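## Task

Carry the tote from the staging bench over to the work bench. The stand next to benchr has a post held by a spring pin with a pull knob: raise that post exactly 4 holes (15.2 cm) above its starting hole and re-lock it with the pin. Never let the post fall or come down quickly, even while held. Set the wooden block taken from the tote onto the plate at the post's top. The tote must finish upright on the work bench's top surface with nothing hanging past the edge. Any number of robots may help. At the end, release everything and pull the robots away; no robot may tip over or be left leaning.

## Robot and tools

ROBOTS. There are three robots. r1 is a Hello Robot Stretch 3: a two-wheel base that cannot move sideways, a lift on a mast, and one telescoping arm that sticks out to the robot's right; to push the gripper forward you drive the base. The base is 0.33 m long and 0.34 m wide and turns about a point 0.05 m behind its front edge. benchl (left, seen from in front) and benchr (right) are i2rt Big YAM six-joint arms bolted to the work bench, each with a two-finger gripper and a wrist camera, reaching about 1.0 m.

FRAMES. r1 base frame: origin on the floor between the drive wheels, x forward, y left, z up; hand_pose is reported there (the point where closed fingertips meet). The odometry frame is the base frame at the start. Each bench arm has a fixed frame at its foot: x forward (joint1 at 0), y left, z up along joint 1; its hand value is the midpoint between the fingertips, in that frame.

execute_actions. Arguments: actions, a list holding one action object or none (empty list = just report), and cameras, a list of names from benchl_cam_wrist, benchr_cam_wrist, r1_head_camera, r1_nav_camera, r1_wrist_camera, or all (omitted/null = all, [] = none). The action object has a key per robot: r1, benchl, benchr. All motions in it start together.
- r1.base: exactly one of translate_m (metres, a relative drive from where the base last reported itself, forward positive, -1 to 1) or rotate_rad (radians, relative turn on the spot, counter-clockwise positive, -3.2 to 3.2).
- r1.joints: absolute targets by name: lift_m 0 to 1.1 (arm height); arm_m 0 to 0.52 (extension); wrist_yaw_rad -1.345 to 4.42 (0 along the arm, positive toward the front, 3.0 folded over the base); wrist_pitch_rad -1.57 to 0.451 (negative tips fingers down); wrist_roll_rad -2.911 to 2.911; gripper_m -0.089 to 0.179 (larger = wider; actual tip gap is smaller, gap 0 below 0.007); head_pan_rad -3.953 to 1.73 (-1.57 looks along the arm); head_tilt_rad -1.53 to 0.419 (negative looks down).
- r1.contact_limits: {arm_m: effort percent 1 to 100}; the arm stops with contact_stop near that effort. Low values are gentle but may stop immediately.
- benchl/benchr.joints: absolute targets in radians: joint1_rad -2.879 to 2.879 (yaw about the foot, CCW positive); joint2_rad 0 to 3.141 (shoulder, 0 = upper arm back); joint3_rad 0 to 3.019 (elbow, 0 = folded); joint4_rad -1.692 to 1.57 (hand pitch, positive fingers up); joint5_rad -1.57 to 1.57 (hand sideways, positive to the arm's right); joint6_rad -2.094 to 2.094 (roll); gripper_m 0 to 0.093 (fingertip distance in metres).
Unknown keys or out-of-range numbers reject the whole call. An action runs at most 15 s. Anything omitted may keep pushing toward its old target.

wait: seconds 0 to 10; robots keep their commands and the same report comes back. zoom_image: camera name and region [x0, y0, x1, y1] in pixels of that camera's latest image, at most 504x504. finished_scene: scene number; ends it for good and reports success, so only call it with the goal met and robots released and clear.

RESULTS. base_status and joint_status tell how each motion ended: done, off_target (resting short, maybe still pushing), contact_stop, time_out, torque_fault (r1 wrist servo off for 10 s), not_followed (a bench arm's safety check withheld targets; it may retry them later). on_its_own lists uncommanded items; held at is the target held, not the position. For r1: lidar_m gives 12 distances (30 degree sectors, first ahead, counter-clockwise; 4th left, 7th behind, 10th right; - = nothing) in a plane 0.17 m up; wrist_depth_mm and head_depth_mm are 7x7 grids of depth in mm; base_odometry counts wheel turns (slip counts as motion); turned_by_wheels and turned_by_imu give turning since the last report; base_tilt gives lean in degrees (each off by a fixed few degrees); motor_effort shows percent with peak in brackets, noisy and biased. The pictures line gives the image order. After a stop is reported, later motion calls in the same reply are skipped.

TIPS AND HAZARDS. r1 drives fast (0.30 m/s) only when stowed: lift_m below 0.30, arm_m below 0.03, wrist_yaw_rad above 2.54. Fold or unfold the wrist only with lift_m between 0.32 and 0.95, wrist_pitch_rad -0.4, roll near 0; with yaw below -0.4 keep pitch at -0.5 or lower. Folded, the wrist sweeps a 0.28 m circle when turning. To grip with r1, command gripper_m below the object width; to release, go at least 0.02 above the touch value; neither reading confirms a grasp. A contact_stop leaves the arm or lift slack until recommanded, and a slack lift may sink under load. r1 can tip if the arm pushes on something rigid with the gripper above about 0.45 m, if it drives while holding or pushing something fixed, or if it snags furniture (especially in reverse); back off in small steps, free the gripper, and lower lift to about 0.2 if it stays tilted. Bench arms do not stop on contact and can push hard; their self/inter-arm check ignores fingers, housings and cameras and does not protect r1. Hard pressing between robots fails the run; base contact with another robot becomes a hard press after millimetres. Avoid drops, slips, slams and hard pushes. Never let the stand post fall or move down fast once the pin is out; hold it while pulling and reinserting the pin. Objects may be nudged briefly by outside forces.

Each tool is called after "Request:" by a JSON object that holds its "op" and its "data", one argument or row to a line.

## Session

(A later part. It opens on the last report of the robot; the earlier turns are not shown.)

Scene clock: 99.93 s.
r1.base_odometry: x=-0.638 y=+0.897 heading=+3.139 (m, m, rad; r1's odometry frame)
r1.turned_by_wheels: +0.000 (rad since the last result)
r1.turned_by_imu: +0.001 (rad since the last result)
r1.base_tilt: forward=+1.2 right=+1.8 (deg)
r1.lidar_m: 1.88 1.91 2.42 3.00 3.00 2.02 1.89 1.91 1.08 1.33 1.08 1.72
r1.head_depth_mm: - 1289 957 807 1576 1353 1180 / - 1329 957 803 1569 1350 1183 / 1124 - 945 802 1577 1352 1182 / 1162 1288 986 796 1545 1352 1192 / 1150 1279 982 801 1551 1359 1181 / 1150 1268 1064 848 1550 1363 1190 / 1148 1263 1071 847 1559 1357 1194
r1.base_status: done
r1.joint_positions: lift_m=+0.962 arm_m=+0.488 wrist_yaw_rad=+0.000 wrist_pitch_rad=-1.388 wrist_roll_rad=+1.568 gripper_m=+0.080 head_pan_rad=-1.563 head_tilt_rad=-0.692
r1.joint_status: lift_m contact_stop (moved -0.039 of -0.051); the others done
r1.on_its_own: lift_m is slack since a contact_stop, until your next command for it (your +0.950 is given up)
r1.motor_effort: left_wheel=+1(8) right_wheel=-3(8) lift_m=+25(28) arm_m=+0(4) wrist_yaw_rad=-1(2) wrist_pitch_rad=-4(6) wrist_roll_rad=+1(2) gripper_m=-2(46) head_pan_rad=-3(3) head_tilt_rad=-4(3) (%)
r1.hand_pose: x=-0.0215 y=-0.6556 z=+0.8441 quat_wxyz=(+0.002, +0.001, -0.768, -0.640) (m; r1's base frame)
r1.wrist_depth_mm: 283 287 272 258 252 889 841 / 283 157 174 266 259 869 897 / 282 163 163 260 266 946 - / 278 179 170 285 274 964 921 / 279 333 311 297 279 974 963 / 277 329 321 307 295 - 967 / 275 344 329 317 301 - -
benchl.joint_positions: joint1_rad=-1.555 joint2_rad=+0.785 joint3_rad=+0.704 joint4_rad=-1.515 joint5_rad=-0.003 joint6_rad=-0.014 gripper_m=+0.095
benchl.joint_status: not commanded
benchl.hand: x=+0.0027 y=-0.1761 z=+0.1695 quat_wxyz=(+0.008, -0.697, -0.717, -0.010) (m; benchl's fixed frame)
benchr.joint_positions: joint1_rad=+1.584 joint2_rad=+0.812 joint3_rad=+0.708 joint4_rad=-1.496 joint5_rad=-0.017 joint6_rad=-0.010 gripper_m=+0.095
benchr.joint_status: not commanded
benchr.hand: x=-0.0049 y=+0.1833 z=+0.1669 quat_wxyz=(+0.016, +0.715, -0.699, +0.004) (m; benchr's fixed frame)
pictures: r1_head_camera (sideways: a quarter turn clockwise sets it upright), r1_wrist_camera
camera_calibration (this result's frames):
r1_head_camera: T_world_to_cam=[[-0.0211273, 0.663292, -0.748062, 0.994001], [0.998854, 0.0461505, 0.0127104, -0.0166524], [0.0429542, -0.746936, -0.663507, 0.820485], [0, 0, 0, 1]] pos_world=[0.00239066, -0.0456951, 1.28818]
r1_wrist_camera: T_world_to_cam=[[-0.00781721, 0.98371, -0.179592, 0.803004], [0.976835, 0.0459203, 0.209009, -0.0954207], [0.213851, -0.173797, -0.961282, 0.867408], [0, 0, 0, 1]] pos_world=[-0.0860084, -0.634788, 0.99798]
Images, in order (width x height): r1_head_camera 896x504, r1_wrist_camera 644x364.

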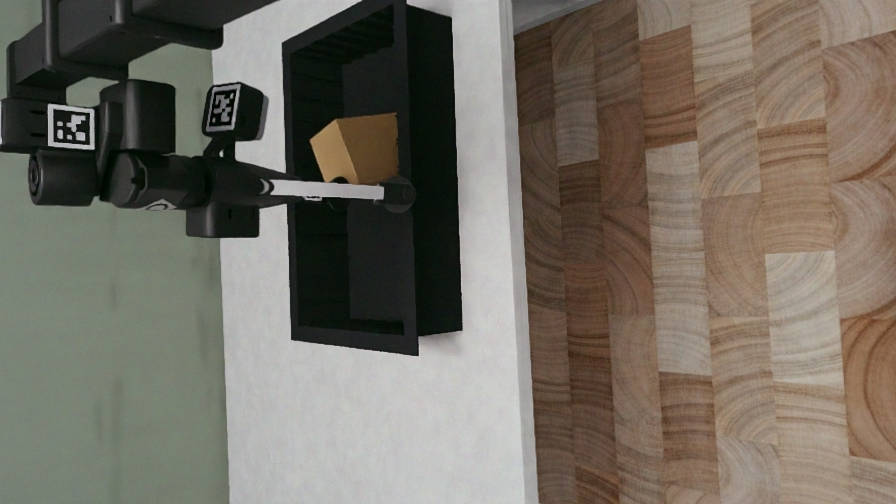

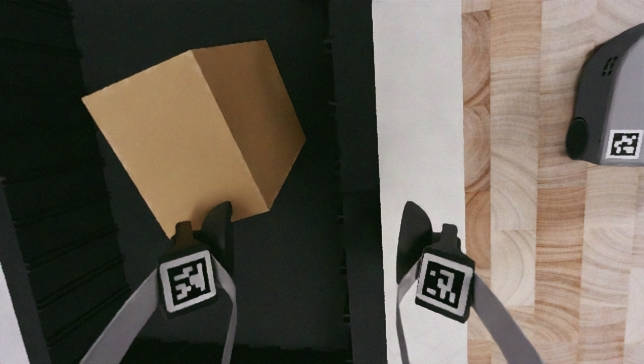

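Touched the block. Lift, retract a little more.

Request:
{"op": "execute_actions", "data": {
  "actions": [
    {"r1":{"joints":{"lift_m":0.975}}}
  ],
  "cameras": []
}}

Request:
{"op": "execute_actions", "data": {
  "actions": [
    {"r1":{"base":{"translate_m":0.02},"joints":{"arm_m":0.462,"gripper_m":0.065,"wrist_pitch_rad":-1.4}}}
  ],
  "cameras": []
}}

Request:
{"op": "execute_actions", "data": {
  "actions": [
    {"r1":{"joints":{"lift_m":0.93}}}
  ],
  "cameras": ["r1_head_camera","r1_wrist_camera"]
}}

Scene clock: 108.03 s.
r1.base_odometry: x=-0.638 y=+0.897 heading=+3.139 (m, m, rad; r1's odometry frame)
r1.turned_by_wheels: +0.000 (rad since the last result)
r1.turned_by_imu: +0.001 (rad since the last result)
r1.base_tilt: forward=+1.0 right=+1.9 (deg)
r1.lidar_m: 1.88 1.91 2.43 3.02 3.01 2.02 1.88 1.91 1.08 1.33 1.08 1.71
r1.head_depth_mm: - 1280 953 800 1574 1348 1185 / - 1301 955 801 1573 1350 1176 / 1133 - 962 798 1591 1352 1185 / 1167 1277 981 796 1549 1354 1185 / 1158 1280 986 797 1546 1362 1189 / 1149 1262 1066 843 1552 1361 1191 / 1143 1259 1071 847 1557 1363 1194
r1.base_status: not commanded
r1.joint_positions: lift_m=+0.974 arm_m=+0.488 wrist_yaw_rad=+0.000 wrist_pitch_rad=-1.394 wrist_roll_rad=+1.568 gripper_m=+0.080 head_pan_rad=-1.563 head_tilt_rad=-0.692
r1.joint_status: all done
r1.motor_effort: left_wheel=-1(2) right_wheel=+1(3) lift_m=+37(41) arm_m=+0(0) wrist_yaw_rad=+0(0) wrist_pitch_rad=-2(4) wrist_roll_rad=+1(1) gripper_m=-1(2) head_pan_rad=-3(3) head_tilt_rad=-4(4) (%)
r1.hand_pose: x=-0.0215 y=-0.6540 z=+0.8565 quat_wxyz=(+0.002, +0.001, -0.766, -0.642) (m; r1's base frame)
r1.wrist_depth_mm: 290 175 189 268 261 887 881 / 286 177 174 270 269 931 - / 287 183 178 275 281 959 - / 282 328 312 297 285 971 940 / 282 337 321 309 288 992 956 / 282 346 334 321 306 - 993 / 290 345 343 326 313 - -
benchl.joint_positions: joint1_rad=-1.555 joint2_rad=+0.785 joint3_rad=+0.704 joint4_rad=-1.515 joint5_rad=-0.003 joint6_rad=-0.014 gripper_m=+0.095
benchl.joint_status: not commanded
benchl.hand: x=+0.0027 y=-0.1761 z=+0.1695 quat_wxyz=(+0.008, -0.697, -0.717, -0.010) (m; benchl's fixed frame)
benchr.joint_positions: joint1_rad=+1.584 joint2_rad=+0.812 joint3_rad=+0.708 joint4_rad=-1.496 joint5_rad=-0.017 joint6_rad=-0.010 gripper_m=+0.095
benchr.joint_status: not commanded
benchr.hand: x=-0.0049 y=+0.1833 z=+0.1669 quat_wxyz=(+0.016, +0.715, -0.699, +0.004) (m; benchr's fixed frame)
pictures: none
No camera images: the call's "cameras" was empty. Leave "cameras" out to get every camera's image.

Scene clock: 109.23 s.
r1.base_odometry: x=-0.658 y=+0.897 heading=+3.139 (m, m, rad; r1's odometry frame)
r1.turned_by_wheels: +0.000 (rad since the last result)
r1.turned_by_imu: +0.000 (rad since the last result)
r1.base_tilt: forward=+1.1 right=+1.9 (deg)
r1.lidar_m: 1.85 1.88 2.40 3.00 3.03 2.04 1.90 1.93 1.09 1.33 1.07 1.72
r1.head_depth_mm: - 1281 955 804 1576 1343 1172 / - 1313 954 801 1585 1350 1180 / 1123 - 972 793 1537 1358 1182 / 1155 1277 981 793 1545 1353 1175 / 1157 1276 991 805 1561 1352 1190 / 1152 1267 1071 846 1552 1362 1188 / 1138 1265 1071 847 1555 1366 1195
r1.base_status: done
r1.joint_positions: lift_m=+0.974 arm_m=+0.462 wrist_yaw_rad=+0.000 wrist_pitch_rad=-1.395 wrist_roll_rad=+1.568 gripper_m=+0.065 head_pan_rad=-1.563 head_tilt_rad=-0.692
r1.joint_status: all done
r1.motor_effort: left_wheel=-2(3) right_wheel=+1(7) lift_m=+38(37) arm_m=-2(2) wrist_yaw_rad=+0(0) wrist_pitch_rad=-1(3) wrist_roll_rad=+1(1) gripper_m=-1(58) head_pan_rad=-2(3) head_tilt_rad=-4(4) (%)
r1.hand_pose: x=-0.0215 y=-0.6281 z=+0.8565 quat_wxyz=(+0.002, +0.001, -0.766, -0.643) (m; r1's base frame)
r1.wrist_depth_mm: 179 173 242 264 268 892 870 / 303 177 223 275 276 917 - / 312 185 297 286 285 943 - / 308 330 312 295 291 981 943 / 303 345 325 304 - - 929 / 308 356 337 316 - - 985 / 301 330 317 298 323 - -
benchl.joint_positions: joint1_rad=-1.555 joint2_rad=+0.785 joint3_rad=+0.704 joint4_rad=-1.515 joint5_rad=-0.003 joint6_rad=-0.014 gripper_m=+0.095
benchl.joint_status: not commanded
benchl.hand: x=+0.0027 y=-0.1761 z=+0.1695 quat_wxyz=(+0.008, -0.697, -0.717, -0.010) (m; benchl's fixed frame)
benchr.joint_positions: joint1_rad=+1.584 joint2_rad=+0.812 joint3_rad=+0.708 joint4_rad=-1.496 joint5_rad=-0.017 joint6_rad=-0.010 gripper_m=+0.095
benchr.joint_status: not commanded
benchr.hand: x=-0.0049 y=+0.1833 z=+0.1669 quat_wxyz=(+0.016, +0.715, -0.699, +0.004) (m; benchr's fixed frame)
pictures: none
No camera images: the call's "cameras" was empty. Leave "cameras" out to get every camera's image.

Scene clock: 110.47 s.
r1.base_odometry: x=-0.658 y=+0.897 heading=+3.139 (m, m, rad; r1's odometry frame)
r1.turned_by_wheels: +0.000 (rad since the last result)
r1.turned_by_imu: +0.000 (rad since the last result)
r1.base_tilt: forward=+1.1 right=+1.9 (deg)
r1.lidar_m: 1.86 1.88 2.39 3.01 3.02 2.04 1.90 1.93 1.09 1.33 1.07 1.72
r1.head_depth_mm: 1158 - 939 800 1579 1349 1184 / 1131 1244 812 801 1579 1351 1180 / 1150 - 970 795 1549 1354 1181 / 1156 1287 981 793 1552 1356 1186 / 1156 1266 994 812 1558 1366 1192 / 1152 1262 1066 847 1544 1354 1198 / 1143 1266 1077 848 1568 1362 1184
r1.base_status: not commanded
r1.joint_positions: lift_m=+0.931 arm_m=+0.462 wrist_yaw_rad=+0.000 wrist_pitch_rad=-1.395 wrist_roll_rad=+1.568 gripper_m=+0.065 head_pan_rad=-1.563 head_tilt_rad=-0.692
r1.joint_status: all done
r1.motor_effort: left_wheel=-2(2) right_wheel=+1(2) lift_m=+12(32) arm_m=-2(2) wrist_yaw_rad=-1(1) wrist_pitch_rad=-2(2) wrist_roll_rad=+1(1) gripper_m=+0(1) head_pan_rad=-3(2) head_tilt_rad=-4(4) (%)
r1.hand_pose: x=-0.0215 y=-0.6281 z=+0.8128 quat_wxyz=(+0.002, +0.001, -0.766, -0.643) (m; r1's base frame)
r1.wrist_depth_mm: 130 144 217 228 225 852 812 / 135 137 206 232 232 887 - / 140 157 252 239 239 895 - / 290 277 266 246 246 917 893 / 298 290 270 171 615 952 916 / 306 304 285 263 - - 962 / 304 311 294 275 273 - 963
benchl.joint_positions: joint1_rad=-1.555 joint2_rad=+0.785 joint3_rad=+0.704 joint4_rad=-1.515 joint5_rad=-0.003 joint6_rad=-0.014 gripper_m=+0.095
benchl.joint_status: not commanded
benchl.hand: x=+0.0027 y=-0.1761 z=+0.1695 quat_wxyz=(+0.008, -0.697, -0.717, -0.010) (m; benchl's fixed frame)
benchr.joint_positions: joint1_rad=+1.584 joint2_rad=+0.812 joint3_rad=+0.708 joint4_rad=-1.496 joint5_rad=-0.017 joint6_rad=-0.010 gripper_m=+0.095
benchr.joint_status: not commanded
benchr.hand: x=-0.0049 y=+0.1833 z=+0.1669 quat_wxyz=(+0.016, +0.715, -0.699, +0.004) (m; benchr's fixed frame)
pictures: r1_head_camera (sideways: a quarter turn clockwise sets it upright), r1_wrist_camera
camera_calibration (this result's frames):
r1_head_camera: T_world_to_cam=[[-0.0211275, 0.663292, -0.748062, 0.994001], [0.998854, 0.0461508, 0.0127104, -0.0166525], [0.0429544, -0.746936, -0.663507, 0.820485], [0, 0, 0, 1]] pos_world=[0.00239067, -0.0456951, 1.28818]
r1_wrist_camera: T_world_to_cam=[[-0.0078086, 0.984934, -0.172755, 0.765467], [0.976836, 0.0444588, 0.209322, -0.0913134], [0.213848, -0.167118, -0.962466, 0.847254], [0, 0, 0, 1]] pos_world=[-0.0860085, -0.608283, 0.966805]
Images, in order (width x height): r1_head_camera 896x504, r1_wrist_camera 644x364.

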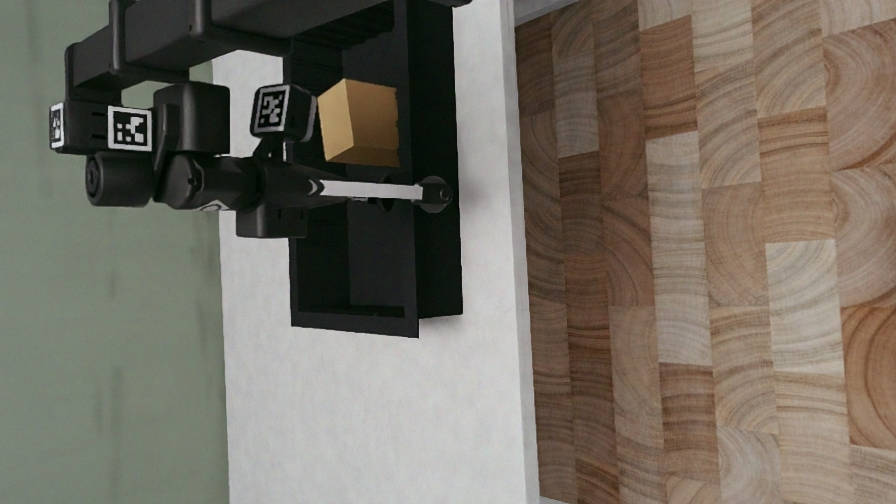

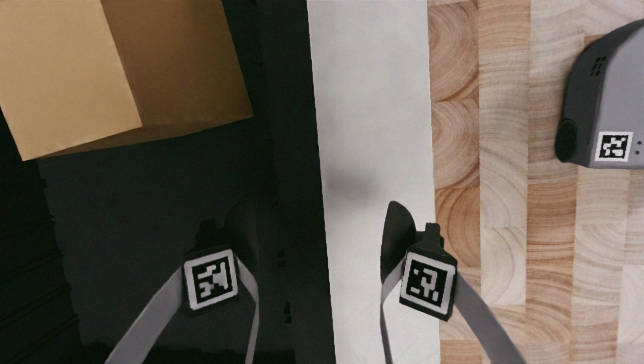

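Request:
{"op": "execute_actions", "data": {
  "actions": [
    {"r1":{"base":{"translate_m":-0.04},"joints":{"lift_m":0.885,"arm_m":0.468}}}
  ],
  "cameras": ["r1_head_camera","r1_wrist_camera"]
}}

Request:
{"op": "execute_actions", "data": {
  "actions": [
    {"r1":{"joints":{"gripper_m":-0.05}}}
  ],
  "cameras": []
}}

Request:
{"op": "execute_actions", "data": {
  "actions": [
    {"r1":{"joints":{"lift_m":0.95}}}
  ],
  "cameras": ["r1_head_camera","r1_wrist_camera"]
}}

Scene clock: 119.60 s.
r1.base_odometry: x=-0.618 y=+0.897 heading=+3.139 (m, m, rad; r1's odometry frame)
r1.turned_by_wheels: +0.000 (rad since the last result)
r1.turned_by_imu: +0.001 (rad since the last result)
r1.base_tilt: forward=+1.0 right=+1.9 (deg)
r1.lidar_m: 1.90 1.92 2.45 3.00 2.97 2.00 1.86 1.89 1.07 1.33 1.09 1.72
r1.head_depth_mm: 1190 1285 - 799 1537 1350 1175 / 1174 - 961 803 1578 1360 1184 / 1168 - 803 798 1581 1355 1184 / 1164 1291 987 795 1547 1351 1180 / 1150 1280 966 800 1554 1356 1188 / 1153 1270 1069 843 1542 1360 1194 / 1153 1265 1072 847 1560 1364 1195
r1.base_status: done
r1.joint_positions: lift_m=+0.886 arm_m=+0.468 wrist_yaw_rad=+0.000 wrist_pitch_rad=-1.395 wrist_roll_rad=+1.568 gripper_m=+0.065 head_pan_rad=-1.563 head_tilt_rad=-0.692
r1.joint_status: all done
r1.motor_effort: left_wheel=-2(6) right_wheel=+2(3) lift_m=+12(13) arm_m=+3(3) wrist_yaw_rad=-1(0) wrist_pitch_rad=-2(2) wrist_roll_rad=+1(1) gripper_m=+0(1) head_pan_rad=-3(3) head_tilt_rad=-4(4) (%)
r1.hand_pose: x=-0.0215 y=-0.6335 z=+0.7678 quat_wxyz=(+0.002, +0.001, -0.766, -0.643) (m; r1's base frame)
r1.wrist_depth_mm: 122 200 110 187 181 804 797 / 113 144 113 192 187 823 810 / 109 138 174 198 194 878 - / 105 131 163 204 200 883 867 / 104 134 124 210 210 905 861 / 257 247 127 216 - 934 892 / 267 253 241 223 221 985 937
benchl.joint_positions: joint1_rad=-1.555 joint2_rad=+0.785 joint3_rad=+0.704 joint4_rad=-1.515 joint5_rad=-0.003 joint6_rad=-0.014 gripper_m=+0.095
benchl.joint_status: not commanded
benchl.hand: x=+0.0027 y=-0.1761 z=+0.1695 quat_wxyz=(+0.008, -0.697, -0.717, -0.010) (m; benchl's fixed frame)
benchr.joint_positions: joint1_rad=+1.584 joint2_rad=+0.812 joint3_rad=+0.708 joint4_rad=-1.496 joint5_rad=-0.017 joint6_rad=-0.010 gripper_m=+0.095
benchr.joint_status: not commanded
benchr.hand: x=-0.0049 y=+0.1833 z=+0.1669 quat_wxyz=(+0.016, +0.715, -0.699, +0.004) (m; benchr's fixed frame)
pictures: r1_head_camera (sideways: a quarter turn clockwise sets it upright), r1_wrist_camera
camera_calibration (this result's frames):
r1_head_camera: T_world_to_cam=[[-0.0211274, 0.663293, -0.748062, 0.994001], [0.998854, 0.0461506, 0.0127104, -0.0166525], [0.0429542, -0.746936, -0.663507, 0.820485], [0, 0, 0, 1]] pos_world=[0.00239066, -0.0456951, 1.28818]
r1_wrist_camera: T_world_to_cam=[[-0.00780845, 0.984983, -0.172474, 0.76285], [0.976836, 0.044399, 0.209334, -0.0816991], [0.213848, -0.166844, -0.962513, 0.803241], [0, 0, 0, 1]] pos_world=[-0.0860085, -0.613751, 0.921805]
Images, in order (width x height): r1_head_camera 896x504, r1_wrist_camera 644x364.

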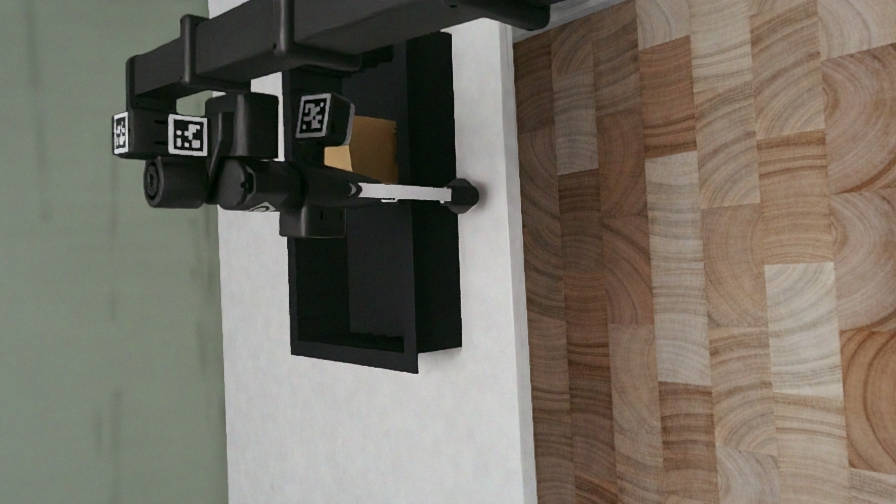

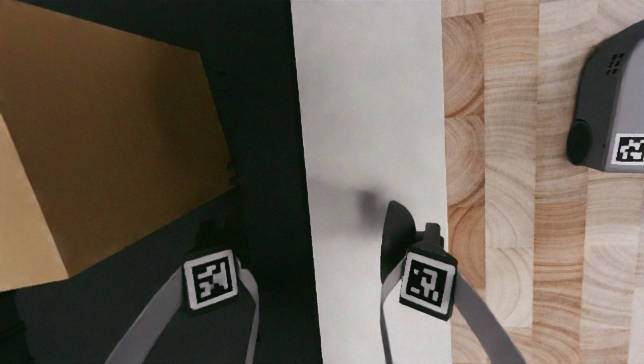

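Scene clock: 121.23 s.
r1.base_odometry: x=-0.618 y=+0.897 heading=+3.139 (m, m, rad; r1's odometry frame)
r1.turned_by_wheels: +0.000 (rad since the last result)
r1.turned_by_imu: +0.000 (rad since the last result)
r1.base_tilt: forward=+1.1 right=+1.9 (deg)
r1.lidar_m: 1.90 1.92 2.44 3.01 2.98 2.00 1.86 1.89 1.07 1.33 1.10 1.72
r1.head_depth_mm: 1180 1292 - 792 1531 1350 1185 / 1181 - 974 796 1581 1350 1184 / 1168 - 798 792 1582 1353 1186 / 1165 1289 984 793 1557 1353 1193 / 1158 1283 957 795 1549 1363 1191 / 1148 1263 1070 847 1554 1368 1185 / 1146 1269 1072 851 1561 1364 1197
r1.base_status: not commanded
r1.joint_positions: lift_m=+0.886 arm_m=+0.468 wrist_yaw_rad=+0.002 wrist_pitch_rad=-1.389 wrist_roll_rad=+1.568 gripper_m=-0.049 head_pan_rad=-1.563 head_tilt_rad=-0.692
r1.joint_status: all done
r1.motor_effort: left_wheel=-1(1) right_wheel=+2(1) lift_m=+12(12) arm_m=+2(3) wrist_yaw_rad=-2(2) wrist_pitch_rad=-3(5) wrist_roll_rad=+1(1) gripper_m=-25(100) head_pan_rad=-3(2) head_tilt_rad=-4(4) (%)
r1.hand_pose: x=-0.0215 y=-0.6351 z=+0.7679 quat_wxyz=(+0.002, +0.002, -0.768, -0.640) (m; r1's base frame)
r1.wrist_depth_mm: 104 156 194 107 183 799 786 / 101 127 182 111 187 810 804 / 98 121 180 114 194 873 - / 94 116 173 116 199 873 843 / 95 111 224 120 205 892 867 / 257 243 234 124 210 948 900 / 268 258 242 130 220 - 929
benchl.joint_positions: joint1_rad=-1.555 joint2_rad=+0.785 joint3_rad=+0.704 joint4_rad=-1.515 joint5_rad=-0.003 joint6_rad=-0.014 gripper_m=+0.095
benchl.joint_status: not commanded
benchl.hand: x=+0.0027 y=-0.1761 z=+0.1695 quat_wxyz=(+0.008, -0.697, -0.717, -0.010) (m; benchl's fixed frame)
benchr.joint_positions: joint1_rad=+1.584 joint2_rad=+0.812 joint3_rad=+0.708 joint4_rad=-1.496 joint5_rad=-0.017 joint6_rad=-0.010 gripper_m=+0.095
benchr.joint_status: not commanded
benchr.hand: x=-0.0049 y=+0.1833 z=+0.1669 quat_wxyz=(+0.016, +0.715, -0.699, +0.004) (m; benchr's fixed frame)
pictures: none
No camera images: the call's "cameras" was empty. Leave "cameras" out to get every camera's image.

Scene clock: 122.67 s.
r1.base_odometry: x=-0.618 y=+0.897 heading=+3.139 (m, m, rad; r1's odometry frame)
r1.turned_by_wheels: +0.000 (rad since the last result)
r1.turned_by_imu: +0.000 (rad since the last result)
r1.base_tilt: forward=+1.0 right=+1.9 (deg)
r1.lidar_m: 1.90 1.92 2.46 2.99 2.97 2.00 1.86 1.89 1.07 1.33 1.09 1.72
r1.head_depth_mm: 1143 - 924 781 1583 1348 1183 / 1135 1330 771 772 1583 1346 1182 / 1141 - 776 775 1573 1351 1183 / 1162 1282 963 776 1549 1357 1187 / 1157 1279 956 776 1539 1367 1195 / 1146 1271 1065 847 1547 1369 1194 / 1143 1257 1069 852 1569 1363 1199
r1.base_status: not commanded
r1.joint_positions: lift_m=+0.949 arm_m=+0.468 wrist_yaw_rad=+0.004 wrist_pitch_rad=-1.390 wrist_roll_rad=+1.567 gripper_m=-0.043 head_pan_rad=-1.563 head_tilt_rad=-0.692
r1.joint_status: all done
r1.on_its_own: gripper_m is held at -0.044, not at your -0.050, by its stall guard, which is still easing
r1.motor_effort: left_wheel=+0(1) right_wheel=-1(2) lift_m=+40(46) arm_m=+2(2) wrist_yaw_rad=-4(4) wrist_pitch_rad=-3(4) wrist_roll_rad=+1(1) gripper_m=-22(26) head_pan_rad=-2(3) head_tilt_rad=-4(4) (%)
r1.hand_pose: x=-0.0215 y=-0.6349 z=+0.8315 quat_wxyz=(+0.003, +0.002, -0.768, -0.641) (m; r1's base frame)
r1.wrist_depth_mm: 106 123 207 112 239 850 828 / 110 122 166 115 249 872 - / 115 120 164 119 258 924 - / 122 119 162 123 265 937 918 / 134 283 264 124 272 990 964 / 282 310 280 130 - - 984 / 287 326 273 137 292 - -
benchl.joint_positions: joint1_rad=-1.555 joint2_rad=+0.785 joint3_rad=+0.704 joint4_rad=-1.515 joint5_rad=-0.003 joint6_rad=-0.014 gripper_m=+0.095
benchl.joint_status: not commanded
benchl.hand: x=+0.0027 y=-0.1761 z=+0.1695 quat_wxyz=(+0.008, -0.697, -0.717, -0.010) (m; benchl's fixed frame)
benchr.joint_positions: joint1_rad=+1.584 joint2_rad=+0.812 joint3_rad=+0.708 joint4_rad=-1.496 joint5_rad=-0.017 joint6_rad=-0.010 gripper_m=+0.095
benchr.joint_status: not commanded
benchr.hand: x=-0.0049 y=+0.1833 z=+0.1669 quat_wxyz=(+0.016, +0.715, -0.699, +0.004) (m; benchr's fixed frame)
pictures: r1_head_camera (sideways: a quarter turn clockwise sets it upright), r1_wrist_camera
camera_calibration (this result's frames):
r1_head_camera: T_world_to_cam=[[-0.0211274, 0.663292, -0.748062, 0.994001], [0.998854, 0.0461507, 0.0127104, -0.0166524], [0.0429543, -0.746936, -0.663507, 0.820485], [0, 0, 0, 1]] pos_world=[0.00239067, -0.0456951, 1.28818]
r1_wrist_camera: T_world_to_cam=[[-0.0113522, 0.984067, -0.177436, 0.778661], [0.976671, 0.0489662, 0.209083, -0.091943], [0.21444, -0.170923, -0.961666, 0.861031], [0, 0, 0, 1]] pos_world=[-0.0860016, -0.614583, 0.98541]
Images, in order (width x height): r1_head_camera 896x504, r1_wrist_camera 644x364.

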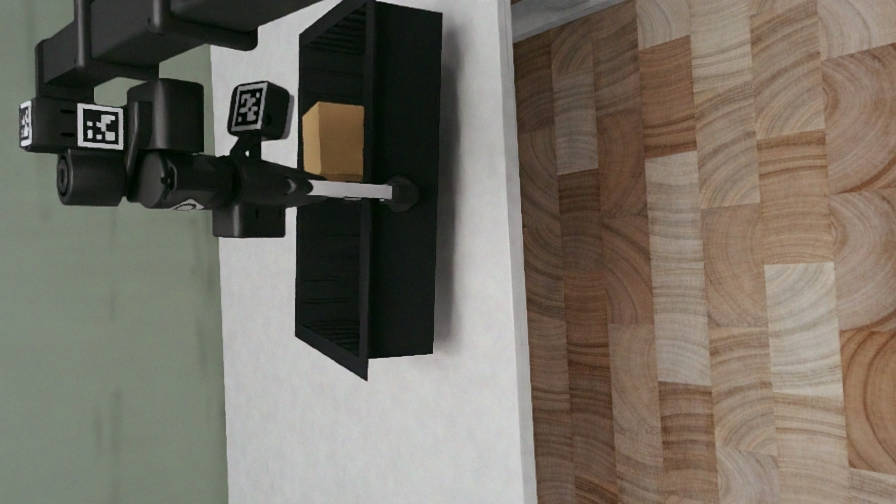

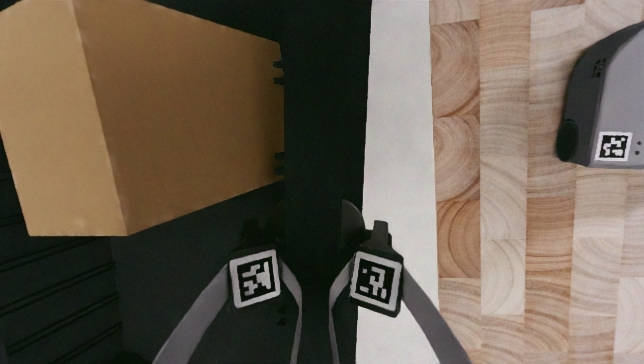

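Request:
{"op": "execute_actions", "data": {
  "actions": [
    {"r1":{"joints":{"lift_m":1.01,"wrist_pitch_rad":-1.15,"head_tilt_rad":-0.55}}}
  ],
  "cameras": ["r1_head_camera","r1_wrist_camera","r1_nav_camera"]
}}

Scene clock: 130.40 s.
r1.base_odometry: x=-0.618 y=+0.897 heading=+3.139 (m, m, rad; r1's odometry frame)
r1.turned_by_wheels: +0.000 (rad since the last result)
r1.turned_by_imu: +0.001 (rad since the last result)
r1.base_tilt: forward=+1.1 right=+2.0 (deg)
r1.lidar_m: 1.90 1.93 2.45 3.02 2.97 2.00 1.86 1.89 1.07 1.34 1.09 1.72
r1.head_depth_mm: 1135 1289 1357 768 841 1476 1257 / 1121 1315 1308 761 815 1486 1252 / 1122 - 1138 759 815 1472 1256 / 1141 1261 970 754 819 1472 1252 / 1132 1249 1320 906 824 1490 1263 / 1124 1237 1319 1013 821 1477 1262 / 1116 1224 1329 1020 794 1489 1265
r1.base_status: not commanded
r1.joint_positions: lift_m=+1.009 arm_m=+0.468 wrist_yaw_rad=+0.001 wrist_pitch_rad=-1.199 wrist_roll_rad=+1.574 gripper_m=-0.040 head_pan_rad=-1.563 head_tilt_rad=-0.557
r1.joint_status: all done
r1.on_its_own: gripper_m is held at -0.041, not at your -0.050, by its stall guard, which is not easing now
r1.motor_effort: left_wheel=-1(3) right_wheel=+1(2) lift_m=+42(43) arm_m=+2(2) wrist_yaw_rad=-1(4) wrist_pitch_rad=+14(14) wrist_roll_rad=-2(5) gripper_m=-22(23) head_pan_rad=-3(3) head_tilt_rad=+3(17) (%)
r1.hand_pose: x=-0.0215 y=-0.6831 z=+0.9002 quat_wxyz=(-0.001, -0.001, -0.825, -0.565) (m; r1's base frame)
r1.wrist_depth_mm: 450 148 161 243 205 279 807 / 370 147 159 137 293 284 832 / 382 146 158 136 300 294 848 / 394 157 170 135 315 302 891 / 285 324 296 133 324 311 904 / 286 326 305 134 328 321 926 / 291 327 278 140 353 327 980
benchl.joint_positions: joint1_rad=-1.555 joint2_rad=+0.785 joint3_rad=+0.704 joint4_rad=-1.515 joint5_rad=-0.003 joint6_rad=-0.014 gripper_m=+0.095
benchl.joint_status: not commanded
benchl.hand: x=+0.0027 y=-0.1761 z=+0.1695 quat_wxyz=(+0.008, -0.697, -0.717, -0.010) (m; benchl's fixed frame)
benchr.joint_positions: joint1_rad=+1.584 joint2_rad=+0.812 joint3_rad=+0.708 joint4_rad=-1.496 joint5_rad=-0.017 joint6_rad=-0.010 gripper_m=+0.095
benchr.joint_status: not commanded
benchr.hand: x=-0.0049 y=+0.1833 z=+0.1669 quat_wxyz=(+0.016, +0.715, -0.699, +0.004) (m; benchr's fixed frame)
pictures: r1_head_camera (sideways: a quarter turn clockwise sets it upright), r1_nav_camera (sideways: a quarter turn counterclockwise sets it upright), r1_wrist_camera
camera_calibration (this result's frames):
r1_head_camera: T_world_to_cam=[[-0.0203059, 0.556721, -0.830451, 1.1014], [0.998843, 0.0475094, 0.00742617, -0.00977463], [0.0435885, -0.82934, -0.557042, 0.681983], [0, 0, 0, 1]] pos_world=[0.00240154, -0.0471111, 1.29462]
r1_nav_camera: T_world_to_cam=[[0.0165948, -0.52368, 0.851753, -1.06676], [-0.999624, 0.00992129, 0.0255756, 0.0260197], [-0.0218439, -0.851857, -0.523319, 0.641029], [0, 0, 0, 1]] pos_world=[0.0577152, -0.0128362, 1.24342]
r1_wrist_camera: T_world_to_cam=[[-0.00240178, 0.932598, -0.360908, 0.968544], [0.976795, 0.079481, 0.198881, -0.0739085], [0.214162, -0.352055, -0.911149, 0.749682], [0, 0, 0, 1]] pos_world=[-0.0860335, -0.633459, 1.04733]
Images, in order (width x height): r1_head_camera 896x504, r1_nav_camera 672x504, r1_wrist_camera 644x364.

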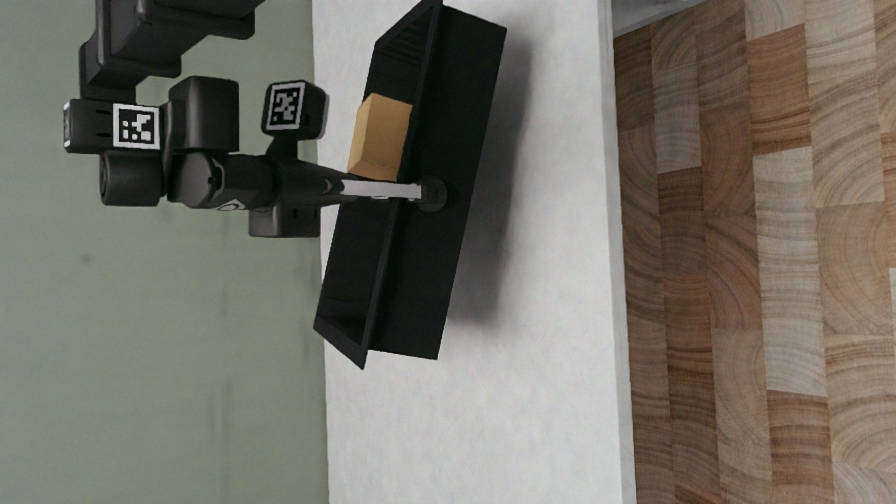

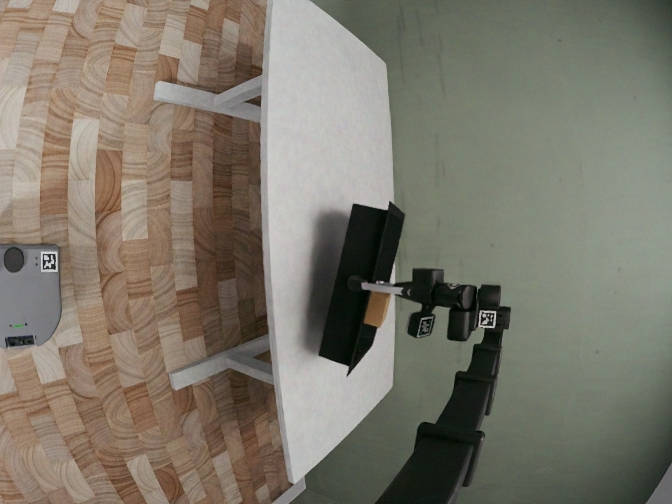

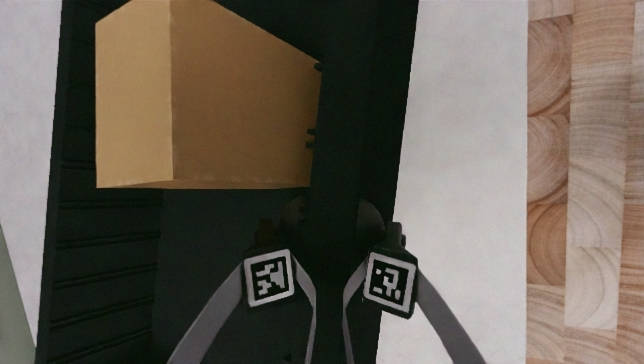

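Request:
{"op": "execute_actions", "data": {
  "actions": [
    {"r1":{"joints":{"lift_m":0.95,"wrist_pitch_rad":-1.4}}}
  ],
  "cameras": []
}}

Request:
{"op": "execute_actions", "data": {
  "actions": [
    {"r1":{"joints":{"lift_m":0.888}}}
  ],
  "cameras": []
}}

Request:
{"op": "execute_actions", "data": {
  "actions": [
    {"r1":{"joints":{"gripper_m":0.04}}}
  ],
  "cameras": ["r1_head_camera","r1_wrist_camera"]
}}

Scene clock: 139.23 s.
r1.base_odometry: x=-0.618 y=+0.897 heading=+3.139 (m, m, rad; r1's odometry frame)
r1.turned_by_wheels: +0.000 (rad since the last result)
r1.turned_by_imu: +0.001 (rad since the last result)
r1.base_tilt: forward=+1.0 right=+2.0 (deg)
r1.lidar_m: 1.89 1.92 2.45 2.99 2.98 2.00 1.87 1.89 1.07 1.33 1.09 1.72
r1.head_depth_mm: 1154 1242 - 893 772 1469 1254 / 1147 1234 1377 797 769 1463 1252 / 1138 1226 - 799 791 1476 1250 / 1140 1249 1343 971 795 1477 1254 / 1127 1247 1327 869 795 1476 1264 / 1121 1235 1327 1011 795 1487 1259 / 1116 1233 1327 1010 797 1485 1261
r1.base_status: not commanded
r1.joint_positions: lift_m=+0.951 arm_m=+0.468 wrist_yaw_rad=+0.001 wrist_pitch_rad=-1.401 wrist_roll_rad=+1.568 gripper_m=-0.040 head_pan_rad=-1.563 head_tilt_rad=-0.556
r1.joint_status: all done
r1.on_its_own: gripper_m is held at -0.041, not at your -0.050, by its stall guard, which is not easing now
r1.motor_effort: left_wheel=-1(3) right_wheel=+1(2) lift_m=+13(39) arm_m=+2(2) wrist_yaw_rad=-1(3) wrist_pitch_rad=+0(13) wrist_roll_rad=+1(2) gripper_m=-19(22) head_pan_rad=-3(3) head_tilt_rad=+4(3) (%)
r1.hand_pose: x=-0.0215 y=-0.6320 z=+0.8326 quat_wxyz=(+0.002, +0.001, -0.764, -0.645) (m; r1's base frame)
r1.wrist_depth_mm: 119 142 198 114 244 879 809 / 118 141 196 118 253 895 - / 122 140 206 122 261 904 - / 275 289 249 126 268 971 910 / 279 297 264 130 276 - 963 / 288 312 278 134 - - 953 / 292 316 273 142 297 - -
benchl.joint_positions: joint1_rad=-1.555 joint2_rad=+0.785 joint3_rad=+0.704 joint4_rad=-1.515 joint5_rad=-0.003 joint6_rad=-0.014 gripper_m=+0.095
benchl.joint_status: not commanded
benchl.hand: x=+0.0027 y=-0.1761 z=+0.1695 quat_wxyz=(+0.008, -0.697, -0.717, -0.010) (m; benchl's fixed frame)
benchr.joint_positions: joint1_rad=+1.584 joint2_rad=+0.812 joint3_rad=+0.708 joint4_rad=-1.496 joint5_rad=-0.017 joint6_rad=-0.010 gripper_m=+0.095
benchr.joint_status: not commanded
benchr.hand: x=-0.0049 y=+0.1833 z=+0.1669 quat_wxyz=(+0.016, +0.715, -0.699, +0.004) (m; benchr's fixed frame)
pictures: none
No camera images: the call's "cameras" was empty. Leave "cameras" out to get every camera's image.

Scene clock: 140.80 s.
r1.base_odometry: x=-0.618 y=+0.897 heading=+3.139 (m, m, rad; r1's odometry frame)
r1.turned_by_wheels: +0.000 (rad since the last result)
r1.turned_by_imu: +0.000 (rad since the last result)
r1.base_tilt: forward=+1.1 right=+1.9 (deg)
r1.lidar_m: 1.90 1.92 2.45 3.02 2.97 2.00 1.86 1.88 1.07 1.33 1.09 1.72
r1.head_depth_mm: 1153 1261 1362 - 777 1479 1253 / 1143 1244 - 846 774 1476 1253 / 1139 1258 - 842 782 1481 1264 / 1137 1250 1328 965 794 1480 1261 / 1134 1243 1326 935 798 1471 1263 / 1130 1240 1325 1017 797 1486 1259 / 1121 1233 1326 1020 800 1484 1278
r1.base_status: not commanded
r1.joint_positions: lift_m=+0.893 arm_m=+0.468 wrist_yaw_rad=-0.001 wrist_pitch_rad=-1.408 wrist_roll_rad=+1.568 gripper_m=-0.040 head_pan_rad=-1.563 head_tilt_rad=-0.556
r1.joint_status: lift_m contact_stop (moved -0.057 of -0.063)
r1.on_its_own: gripper_m is held at -0.041, not at your -0.050, by its stall guard, which is not easing now; lift_m is slack since a contact_stop, until your next command for it (your +0.888 is given up)
r1.motor_effort: left_wheel=-2(3) right_wheel=+3(4) lift_m=+25(25) arm_m=+2(2) wrist_yaw_rad=+1(0) wrist_pitch_rad=+2(3) wrist_roll_rad=+0(1) gripper_m=-21(21) head_pan_rad=-2(2) head_tilt_rad=+3(3) (%)
r1.hand_pose: x=-0.0216 y=-0.6303 z=+0.7751 quat_wxyz=(+0.001, +0.000, -0.762, -0.648) (m; r1's base frame)
r1.wrist_depth_mm: 115 148 201 112 191 828 800 / 112 143 206 117 196 838 825 / 110 139 212 121 203 883 - / 244 234 223 125 209 917 884 / 255 242 232 128 217 918 889 / 266 253 244 134 220 984 908 / 278 267 248 142 232 - 960
benchl.joint_positions: joint1_rad=-1.555 joint2_rad=+0.785 joint3_rad=+0.704 joint4_rad=-1.515 joint5_rad=-0.003 joint6_rad=-0.014 gripper_m=+0.095
benchl.joint_status: not commanded
benchl.hand: x=+0.0027 y=-0.1761 z=+0.1695 quat_wxyz=(+0.008, -0.697, -0.717, -0.010) (m; benchl's fixed frame)
benchr.joint_positions: joint1_rad=+1.584 joint2_rad=+0.812 joint3_rad=+0.708 joint4_rad=-1.496 joint5_rad=-0.017 joint6_rad=-0.010 gripper_m=+0.095
benchr.joint_status: not commanded
benchr.hand: x=-0.0049 y=+0.1833 z=+0.1669 quat_wxyz=(+0.016, +0.715, -0.699, +0.004) (m; benchr's fixed frame)
pictures: none
No camera images: the call's "cameras" was empty. Leave "cameras" out to get every camera's image.

not run: a stop came earlier in this reply.

Request:
{"op": "execute_actions", "data": {
  "actions": [
    {"r1":{"joints":{"gripper_m":0.04,"lift_m":0.89}}}
  ],
  "cameras": ["r1_head_camera","r1_wrist_camera"]
}}

Scene clock: 145.17 s.
r1.base_odometry: x=-0.618 y=+0.897 heading=+3.139 (m, m, rad; r1's odometry frame)
r1.turned_by_wheels: +0.000 (rad since the last result)
r1.turned_by_imu: +0.001 (rad since the last result)
r1.base_tilt: forward=+1.0 right=+2.0 (deg)
r1.lidar_m: 1.90 1.92 2.45 3.02 2.96 2.00 1.86 1.88 1.07 1.33 1.09 1.72
r1.head_depth_mm: 1154 1269 1365 - 774 1473 1262 / 1147 1243 - 846 773 1470 1257 / 1137 1261 - 842 786 1477 1258 / 1136 1250 1324 965 798 1480 1259 / 1130 1242 1323 939 798 1482 1264 / 1121 1244 1330 1018 798 1479 1260 / 1116 1230 1338 1021 800 1478 1271
r1.base_status: not commanded
r1.joint_positions: lift_m=+0.892 arm_m=+0.468 wrist_yaw_rad=-0.001 wrist_pitch_rad=-1.400 wrist_roll_rad=+1.568 gripper_m=+0.040 head_pan_rad=-1.563 head_tilt_rad=-0.556
r1.joint_status: lift_m contact_stop (moved -0.001 of -0.003); the others done
r1.on_its_own: lift_m is slack since a contact_stop, until your next command for it
r1.motor_effort: left_wheel=-2(3) right_wheel=+2(3) lift_m=+25(25) arm_m=+2(2) wrist_yaw_rad=+0(1) wrist_pitch_rad=+0(2) wrist_roll_rad=+0(0) gripper_m=+0(81) head_pan_rad=-2(3) head_tilt_rad=+3(3) (%)
r1.hand_pose: x=-0.0216 y=-0.6324 z=+0.7738 quat_wxyz=(+0.001, +0.000, -0.765, -0.644) (m; r1's base frame)
r1.wrist_depth_mm: 113 144 198 110 189 816 773 / 110 141 204 113 194 835 827 / 108 137 210 118 201 879 - / 243 233 221 122 206 911 868 / 252 240 231 126 211 918 880 / 264 250 - 130 - 941 896 / 274 263 247 136 227 983 943
benchl.joint_positions: joint1_rad=-1.555 joint2_rad=+0.785 joint3_rad=+0.704 joint4_rad=-1.515 joint5_rad=-0.003 joint6_rad=-0.014 gripper_m=+0.095
benchl.joint_status: not commanded
benchl.hand: x=+0.0027 y=-0.1761 z=+0.1695 quat_wxyz=(+0.008, -0.697, -0.717, -0.010) (m; benchl's fixed frame)
benchr.joint_positions: joint1_rad=+1.584 joint2_rad=+0.812 joint3_rad=+0.708 joint4_rad=-1.496 joint5_rad=-0.017 joint6_rad=-0.010 gripper_m=+0.095
benchr.joint_status: not commanded
benchr.hand: x=-0.0049 y=+0.1833 z=+0.1669 quat_wxyz=(+0.016, +0.715, -0.699, +0.004) (m; benchr's fixed frame)
pictures: r1_head_camera (sideways: a quarter turn clockwise sets it upright), r1_wrist_camera
camera_calibration (this result's frames):
r1_head_camera: T_world_to_cam=[[-0.0203002, 0.556045, -0.830904, 1.10199], [0.998843, 0.0475146, 0.00739377, -0.00973245], [0.0435913, -0.829793, -0.556367, 0.681104], [0, 0, 0, 1]] pos_world=[0.00240155, -0.047117, 1.29466]
r1_wrist_camera: T_world_to_cam=[[-0.00613909, 0.985787, -0.167887, 0.759783], [0.976879, 0.041792, 0.20967, -0.0848904], [0.213706, -0.162718, -0.963251, 0.812362], [0, 0, 0, 1]] pos_world=[-0.0860147, -0.61325, 0.927865]
Images, in order (width x height): r1_head_camera 896x504, r1_wrist_camera 644x364.

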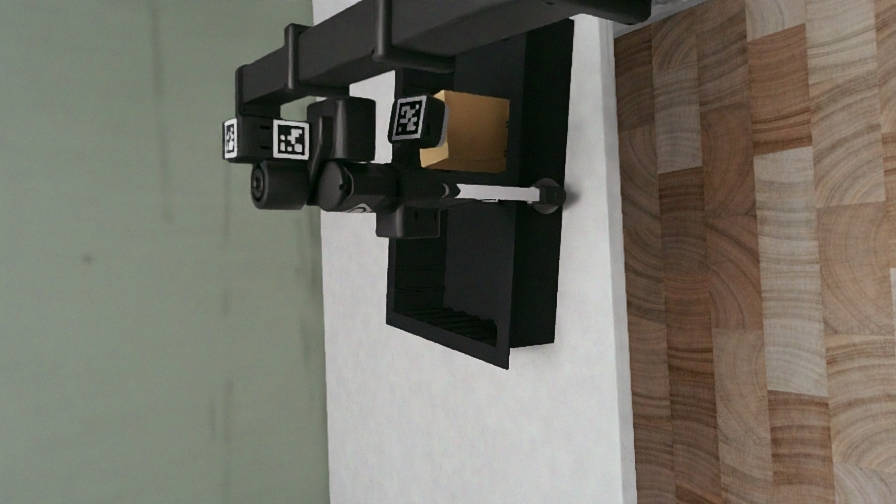

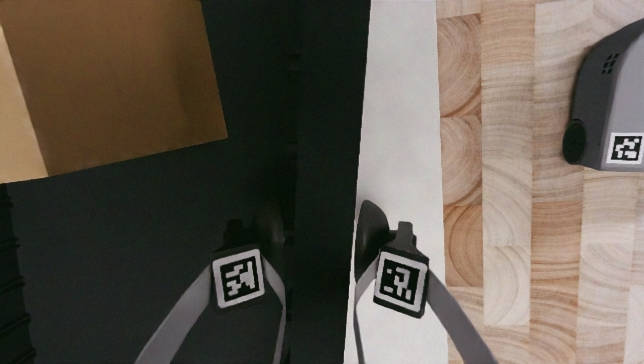

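Request:
{"op": "execute_actions", "data": {
  "actions": [
    {"r1":{"base":{"translate_m":-0.05},"joints":{"gripper_m":0.05,"lift_m":0.895,"arm_m":0.462}}}
  ],
  "cameras": ["r1_wrist_camera"]
}}

Request:
{"op": "execute_actions", "data": {
  "actions": [
    {"r1":{"joints":{"lift_m":0.885}}}
  ],
  "cameras": []
}}

Request:
{"op": "execute_actions", "data": {
  "actions": [
    {"r1":{"joints":{"gripper_m":-0.045}}}
  ],
  "cameras": []
}}

Request:
{"op": "execute_actions", "data": {
  "actions": [
    {"r1":{"joints":{"lift_m":1.02,"wrist_pitch_rad":-1.1}}}
  ],
  "cameras": ["r1_head_camera","r1_wrist_camera"]
}}

Scene clock: 154.63 s.
r1.base_odometry: x=-0.568 y=+0.897 heading=+3.139 (m, m, rad; r1's odometry frame)
r1.turned_by_wheels: +0.000 (rad since the last result)
r1.turned_by_imu: +0.001 (rad since the last result)
r1.base_tilt: forward=+1.1 right=+1.9 (deg)
r1.lidar_m: 1.95 1.97 2.52 3.00 2.89 1.94 1.81 1.84 1.05 1.34 1.13 1.73
r1.head_depth_mm: 1157 1281 1362 - 790 1441 1263 / 1154 1255 - 927 779 1476 1249 / 1145 1266 - 831 781 1469 1260 / 1133 1252 1330 968 795 1480 1255 / 1135 1248 1325 967 798 1478 1261 / 1129 1242 1326 976 813 1488 1265 / 1120 1235 1326 1014 802 1493 1265
r1.base_status: done
r1.joint_positions: lift_m=+0.894 arm_m=+0.462 wrist_yaw_rad=-0.001 wrist_pitch_rad=-1.400 wrist_roll_rad=+1.568 gripper_m=+0.050 head_pan_rad=-1.563 head_tilt_rad=-0.556
r1.joint_status: all done
r1.motor_effort: left_wheel=-1(5) right_wheel=+2(5) lift_m=+38(40) arm_m=-2(3) wrist_yaw_rad=+0(1) wrist_pitch_rad=+0(0) wrist_roll_rad=+0(0) gripper_m=+1(49) head_pan_rad=-3(2) head_tilt_rad=+3(2) (%)
r1.hand_pose: x=-0.0216 y=-0.6268 z=+0.7764 quat_wxyz=(+0.001, +0.000, -0.765, -0.644) (m; r1's base frame)
r1.wrist_depth_mm: 220 213 202 113 194 839 783 / 223 216 210 117 199 844 822 / 123 156 213 121 206 852 - / 121 153 220 124 212 905 865 / 119 149 222 130 923 933 887 / 117 248 - 135 - 986 933 / 279 269 251 141 231 985 932
benchl.joint_positions: joint1_rad=-1.555 joint2_rad=+0.785 joint3_rad=+0.704 joint4_rad=-1.515 joint5_rad=-0.003 joint6_rad=-0.014 gripper_m=+0.095
benchl.joint_status: not commanded
benchl.hand: x=+0.0027 y=-0.1761 z=+0.1695 quat_wxyz=(+0.008, -0.697, -0.717, -0.010) (m; benchl's fixed frame)
benchr.joint_positions: joint1_rad=+1.584 joint2_rad=+0.812 joint3_rad=+0.708 joint4_rad=-1.496 joint5_rad=-0.017 joint6_rad=-0.010 gripper_m=+0.095
benchr.joint_status: not commanded
benchr.hand: x=-0.0049 y=+0.1833 z=+0.1669 quat_wxyz=(+0.016, +0.715, -0.699, +0.004) (m; benchr's fixed frame)
pictures: r1_wrist_camera
camera_calibration (this result's frames):
r1_wrist_camera: T_world_to_cam=[[-0.00613902, 0.985787, -0.167887, 0.754733], [0.976879, 0.0417919, 0.20967, -0.0856817], [0.213706, -0.162718, -0.963251, 0.815834], [0, 0, 0, 1]] pos_world=[-0.0860147, -0.607674, 0.930528]
Images, in order (width x height): r1_wrist_camera 644x364.

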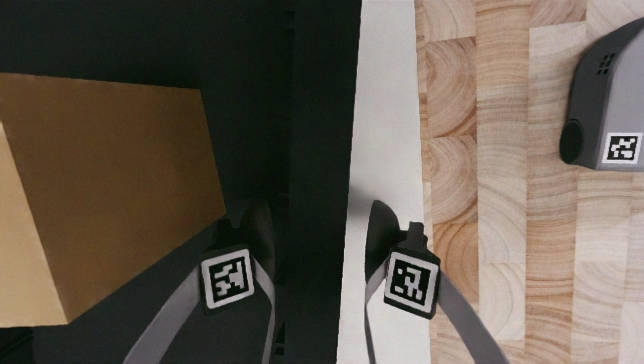

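Scene clock: 155.37 s.
r1.base_odometry: x=-0.568 y=+0.897 heading=+3.139 (m, m, rad; r1's odometry frame)
r1.turned_by_wheels: +0.000 (rad since the last result)
r1.turned_by_imu: +0.000 (rad since the last result)
r1.base_tilt: forward=+1.0 right=+2.0 (deg)
r1.lidar_m: 1.94 1.98 2.52 3.01 2.90 1.95 1.81 1.84 1.05 1.34 1.12 1.72
r1.head_depth_mm: 1158 1276 1375 - 791 1431 1255 / 1155 1259 - 929 775 1472 1248 / 1146 1266 - 832 777 1466 1257 / 1142 1261 1329 966 794 1469 1265 / 1134 1248 1328 970 794 1489 1264 / 1132 1248 1330 980 811 1483 1260 / 1125 1238 1333 1024 797 1489 1253
r1.base_status: not commanded
r1.joint_positions: lift_m=+0.886 arm_m=+0.462 wrist_yaw_rad=-0.001 wrist_pitch_rad=-1.400 wrist_roll_rad=+1.568 gripper_m=+0.050 head_pan_rad=-1.563 head_tilt_rad=-0.556
r1.joint_status: all done
r1.motor_effort: left_wheel=-1(2) right_wheel=+1(1) lift_m=+12(34) arm_m=-2(2) wrist_yaw_rad=+0(0) wrist_pitch_rad=-1(0) wrist_roll_rad=+0(0) gripper_m=+0(0) head_pan_rad=-4(2) head_tilt_rad=+3(3) (%)
r1.hand_pose: x=-0.0216 y=-0.6268 z=+0.7677 quat_wxyz=(+0.001, +0.000, -0.765, -0.644) (m; r1's base frame)
r1.wrist_depth_mm: 210 204 194 105 184 802 801 / 214 207 201 109 190 830 809 / 123 155 206 112 196 850 - / 121 153 211 116 202 888 863 / 119 149 218 120 930 923 889 / 116 239 - 125 - 935 910 / 267 256 239 130 223 966 941
benchl.joint_positions: joint1_rad=-1.555 joint2_rad=+0.785 joint3_rad=+0.704 joint4_rad=-1.515 joint5_rad=-0.003 joint6_rad=-0.014 gripper_m=+0.095
benchl.joint_status: not commanded
benchl.hand: x=+0.0027 y=-0.1761 z=+0.1695 quat_wxyz=(+0.008, -0.697, -0.717, -0.010) (m; benchl's fixed frame)
benchr.joint_positions: joint1_rad=+1.584 joint2_rad=+0.812 joint3_rad=+0.708 joint4_rad=-1.496 joint5_rad=-0.017 joint6_rad=-0.010 gripper_m=+0.095
benchr.joint_status: not commanded
benchr.hand: x=-0.0049 y=+0.1833 z=+0.1669 quat_wxyz=(+0.016, +0.715, -0.699, +0.004) (m; benchr's fixed frame)
pictures: none
No camera images: the call's "cameras" was empty. Leave "cameras" out to get every camera's image.

Scene clock: 156.80 s.
r1.base_odometry: x=-0.568 y=+0.897 heading=+3.139 (m, m, rad; r1's odometry frame)
r1.turned_by_wheels: +0.000 (rad since the last result)
r1.turned_by_imu: +0.000 (rad since the last result)
r1.base_tilt: forward=+1.1 right=+2.0 (deg)
r1.lidar_m: 1.94 1.98 2.51 2.99 2.88 1.94 1.81 1.84 1.05 1.34 1.12 1.72
r1.head_depth_mm: 1157 1271 1363 - 791 1445 1250 / 1149 1258 - 931 781 1473 1257 / 1151 1261 - 827 775 1466 1261 / 1132 1259 1335 971 796 1473 1261 / 1139 1244 1329 973 795 1481 1270 / 1124 1246 1320 977 811 1480 1264 / 1125 1236 1334 1016 798 1488 1276
r1.base_status: not commanded
r1.joint_positions: lift_m=+0.886 arm_m=+0.462 wrist_yaw_rad=-0.001 wrist_pitch_rad=-1.389 wrist_roll_rad=+1.568 gripper_m=-0.044 head_pan_rad=-1.563 head_tilt_rad=-0.556
r1.joint_status: all done
r1.motor_effort: left_wheel=-1(1) right_wheel=+1(1) lift_m=+12(11) arm_m=-2(2) wrist_yaw_rad=+1(1) wrist_pitch_rad=-4(5) wrist_roll_rad=+0(1) gripper_m=-24(99) head_pan_rad=-2(2) head_tilt_rad=+3(3) (%)
r1.hand_pose: x=-0.0216 y=-0.6296 z=+0.7679 quat_wxyz=(+0.001, +0.000, -0.768, -0.640) (m; r1's base frame)
r1.wrist_depth_mm: 213 205 195 105 186 813 781 / 217 208 202 109 190 831 827 / 120 151 205 112 195 854 - / 118 147 212 117 201 880 868 / 115 144 222 120 207 934 869 / 113 240 - 125 971 969 894 / 270 259 243 130 222 955 931
benchl.joint_positions: joint1_rad=-1.555 joint2_rad=+0.785 joint3_rad=+0.704 joint4_rad=-1.515 joint5_rad=-0.003 joint6_rad=-0.014 gripper_m=+0.095
benchl.joint_status: not commanded
benchl.hand: x=+0.0027 y=-0.1761 z=+0.1695 quat_wxyz=(+0.008, -0.697, -0.717, -0.010) (m; benchl's fixed frame)
benchr.joint_positions: joint1_rad=+1.584 joint2_rad=+0.812 joint3_rad=+0.708 joint4_rad=-1.496 joint5_rad=-0.017 joint6_rad=-0.010 gripper_m=+0.095
benchr.joint_status: not commanded
benchr.hand: x=-0.0049 y=+0.1833 z=+0.1669 quat_wxyz=(+0.016, +0.715, -0.699, +0.004) (m; benchr's fixed frame)
pictures: none
No camera images: the call's "cameras" was empty. Leave "cameras" out to get every camera's image.

Scene clock: 158.87 s.
r1.base_odometry: x=-0.568 y=+0.897 heading=+3.139 (m, m, rad; r1's odometry frame)
r1.turned_by_wheels: +0.000 (rad since the last result)
r1.turned_by_imu: +0.000 (rad since the last result)
r1.base_tilt: forward=+1.1 right=+1.9 (deg)
r1.lidar_m: 1.94 1.98 2.51 3.00 2.90 1.95 1.81 1.84 1.05 1.34 1.12 1.72
r1.head_depth_mm: 1135 1309 1354 958 843 1448 1253 / 1120 1330 944 750 816 1477 1262 / 1127 - 801 755 818 1485 1258 / 1144 1261 1319 763 819 1485 1264 / 1137 1244 1320 767 820 1486 1260 / 1128 1241 1322 906 824 1481 1269 / 1116 1233 1324 1018 799 1487 1264
r1.base_status: not commanded
r1.joint_positions: lift_m=+1.019 arm_m=+0.462 wrist_yaw_rad=+0.000 wrist_pitch_rad=-1.154 wrist_roll_rad=+1.569 gripper_m=-0.038 head_pan_rad=-1.563 head_tilt_rad=-0.556
r1.joint_status: wrist_pitch_rad off_target (ended at -1.154, target -1.100); the others done
r1.on_its_own: gripper_m is held at -0.039, not at your -0.045, by its stall guard, which is not easing now
r1.motor_effort: left_wheel=-1(2) right_wheel=+1(3) lift_m=+42(42) arm_m=+0(2) wrist_yaw_rad=+0(1) wrist_pitch_rad=+15(16) wrist_roll_rad=+0(0) gripper_m=-23(25) head_pan_rad=-2(3) head_tilt_rad=+2(3) (%)
r1.hand_pose: x=-0.0215 y=-0.6884 z=+0.9136 quat_wxyz=(+0.001, +0.000, -0.838, -0.546) (m; r1's base frame)
r1.wrist_depth_mm: 258 286 239 130 301 282 850 / 266 298 258 113 308 289 841 / 411 285 211 122 317 298 861 / 577 165 203 128 322 306 868 / 603 171 193 130 332 315 906 / 624 196 378 142 338 324 945 / 637 563 400 187 238 329 975
benchl.joint_positions: joint1_rad=-1.555 joint2_rad=+0.785 joint3_rad=+0.704 joint4_rad=-1.515 joint5_rad=-0.003 joint6_rad=-0.014 gripper_m=+0.095
benchl.joint_status: not commanded
benchl.hand: x=+0.0027 y=-0.1761 z=+0.1695 quat_wxyz=(+0.008, -0.697, -0.717, -0.010) (m; benchl's fixed frame)
benchr.joint_positions: joint1_rad=+1.584 joint2_rad=+0.812 joint3_rad=+0.708 joint4_rad=-1.496 joint5_rad=-0.017 joint6_rad=-0.010 gripper_m=+0.095
benchr.joint_status: not commanded
benchr.hand: x=-0.0049 y=+0.1833 z=+0.1669 quat_wxyz=(+0.016, +0.715, -0.699, +0.004) (m; benchr's fixed frame)
pictures: r1_head_camera (sideways: a quarter turn clockwise sets it upright), r1_wrist_camera
camera_calibration (this result's frames):
r1_head_camera: T_world_to_cam=[[-0.0202998, 0.555974, -0.830951, 1.10205], [0.998843, 0.0475153, 0.00739037, -0.00972803], [0.0435918, -0.82984, -0.556296, 0.681012], [0, 0, 0, 1]] pos_world=[0.00240156, -0.0471176, 1.29466]
r1_wrist_camera: T_world_to_cam=[[-0.00678647, 0.915453, -0.402368, 1.00426], [0.976846, 0.0921138, 0.193098, -0.0621109], [0.213836, -0.391741, -0.894882, 0.717858], [0, 0, 0, 1]] pos_world=[-0.0860159, -0.632416, 1.05847]
Images, in order (width x height): r1_head_camera 896x504, r1_wrist_camera 644x364.

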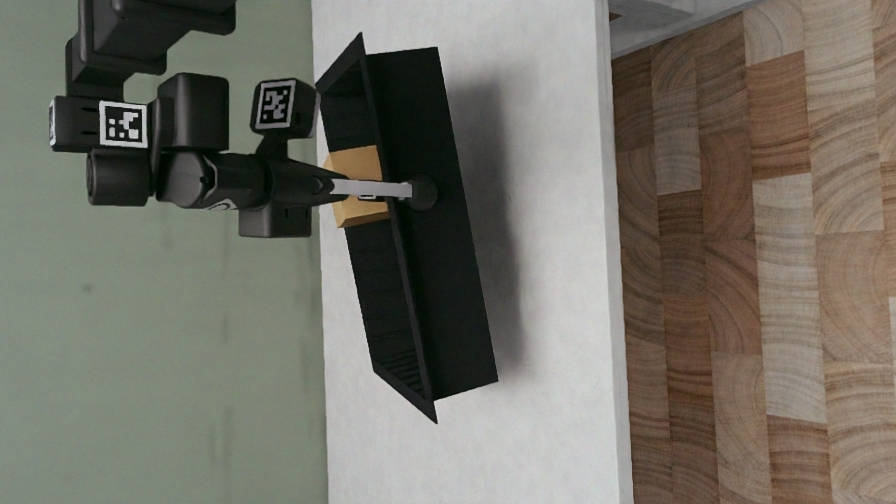

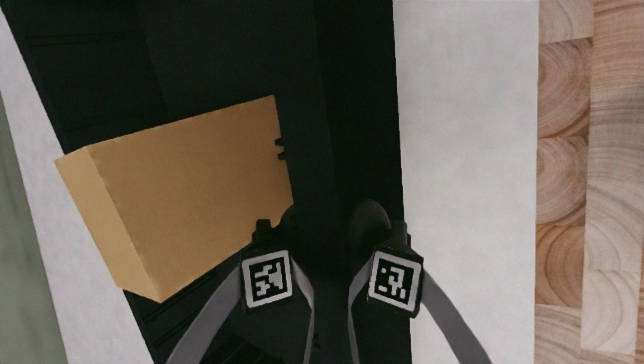

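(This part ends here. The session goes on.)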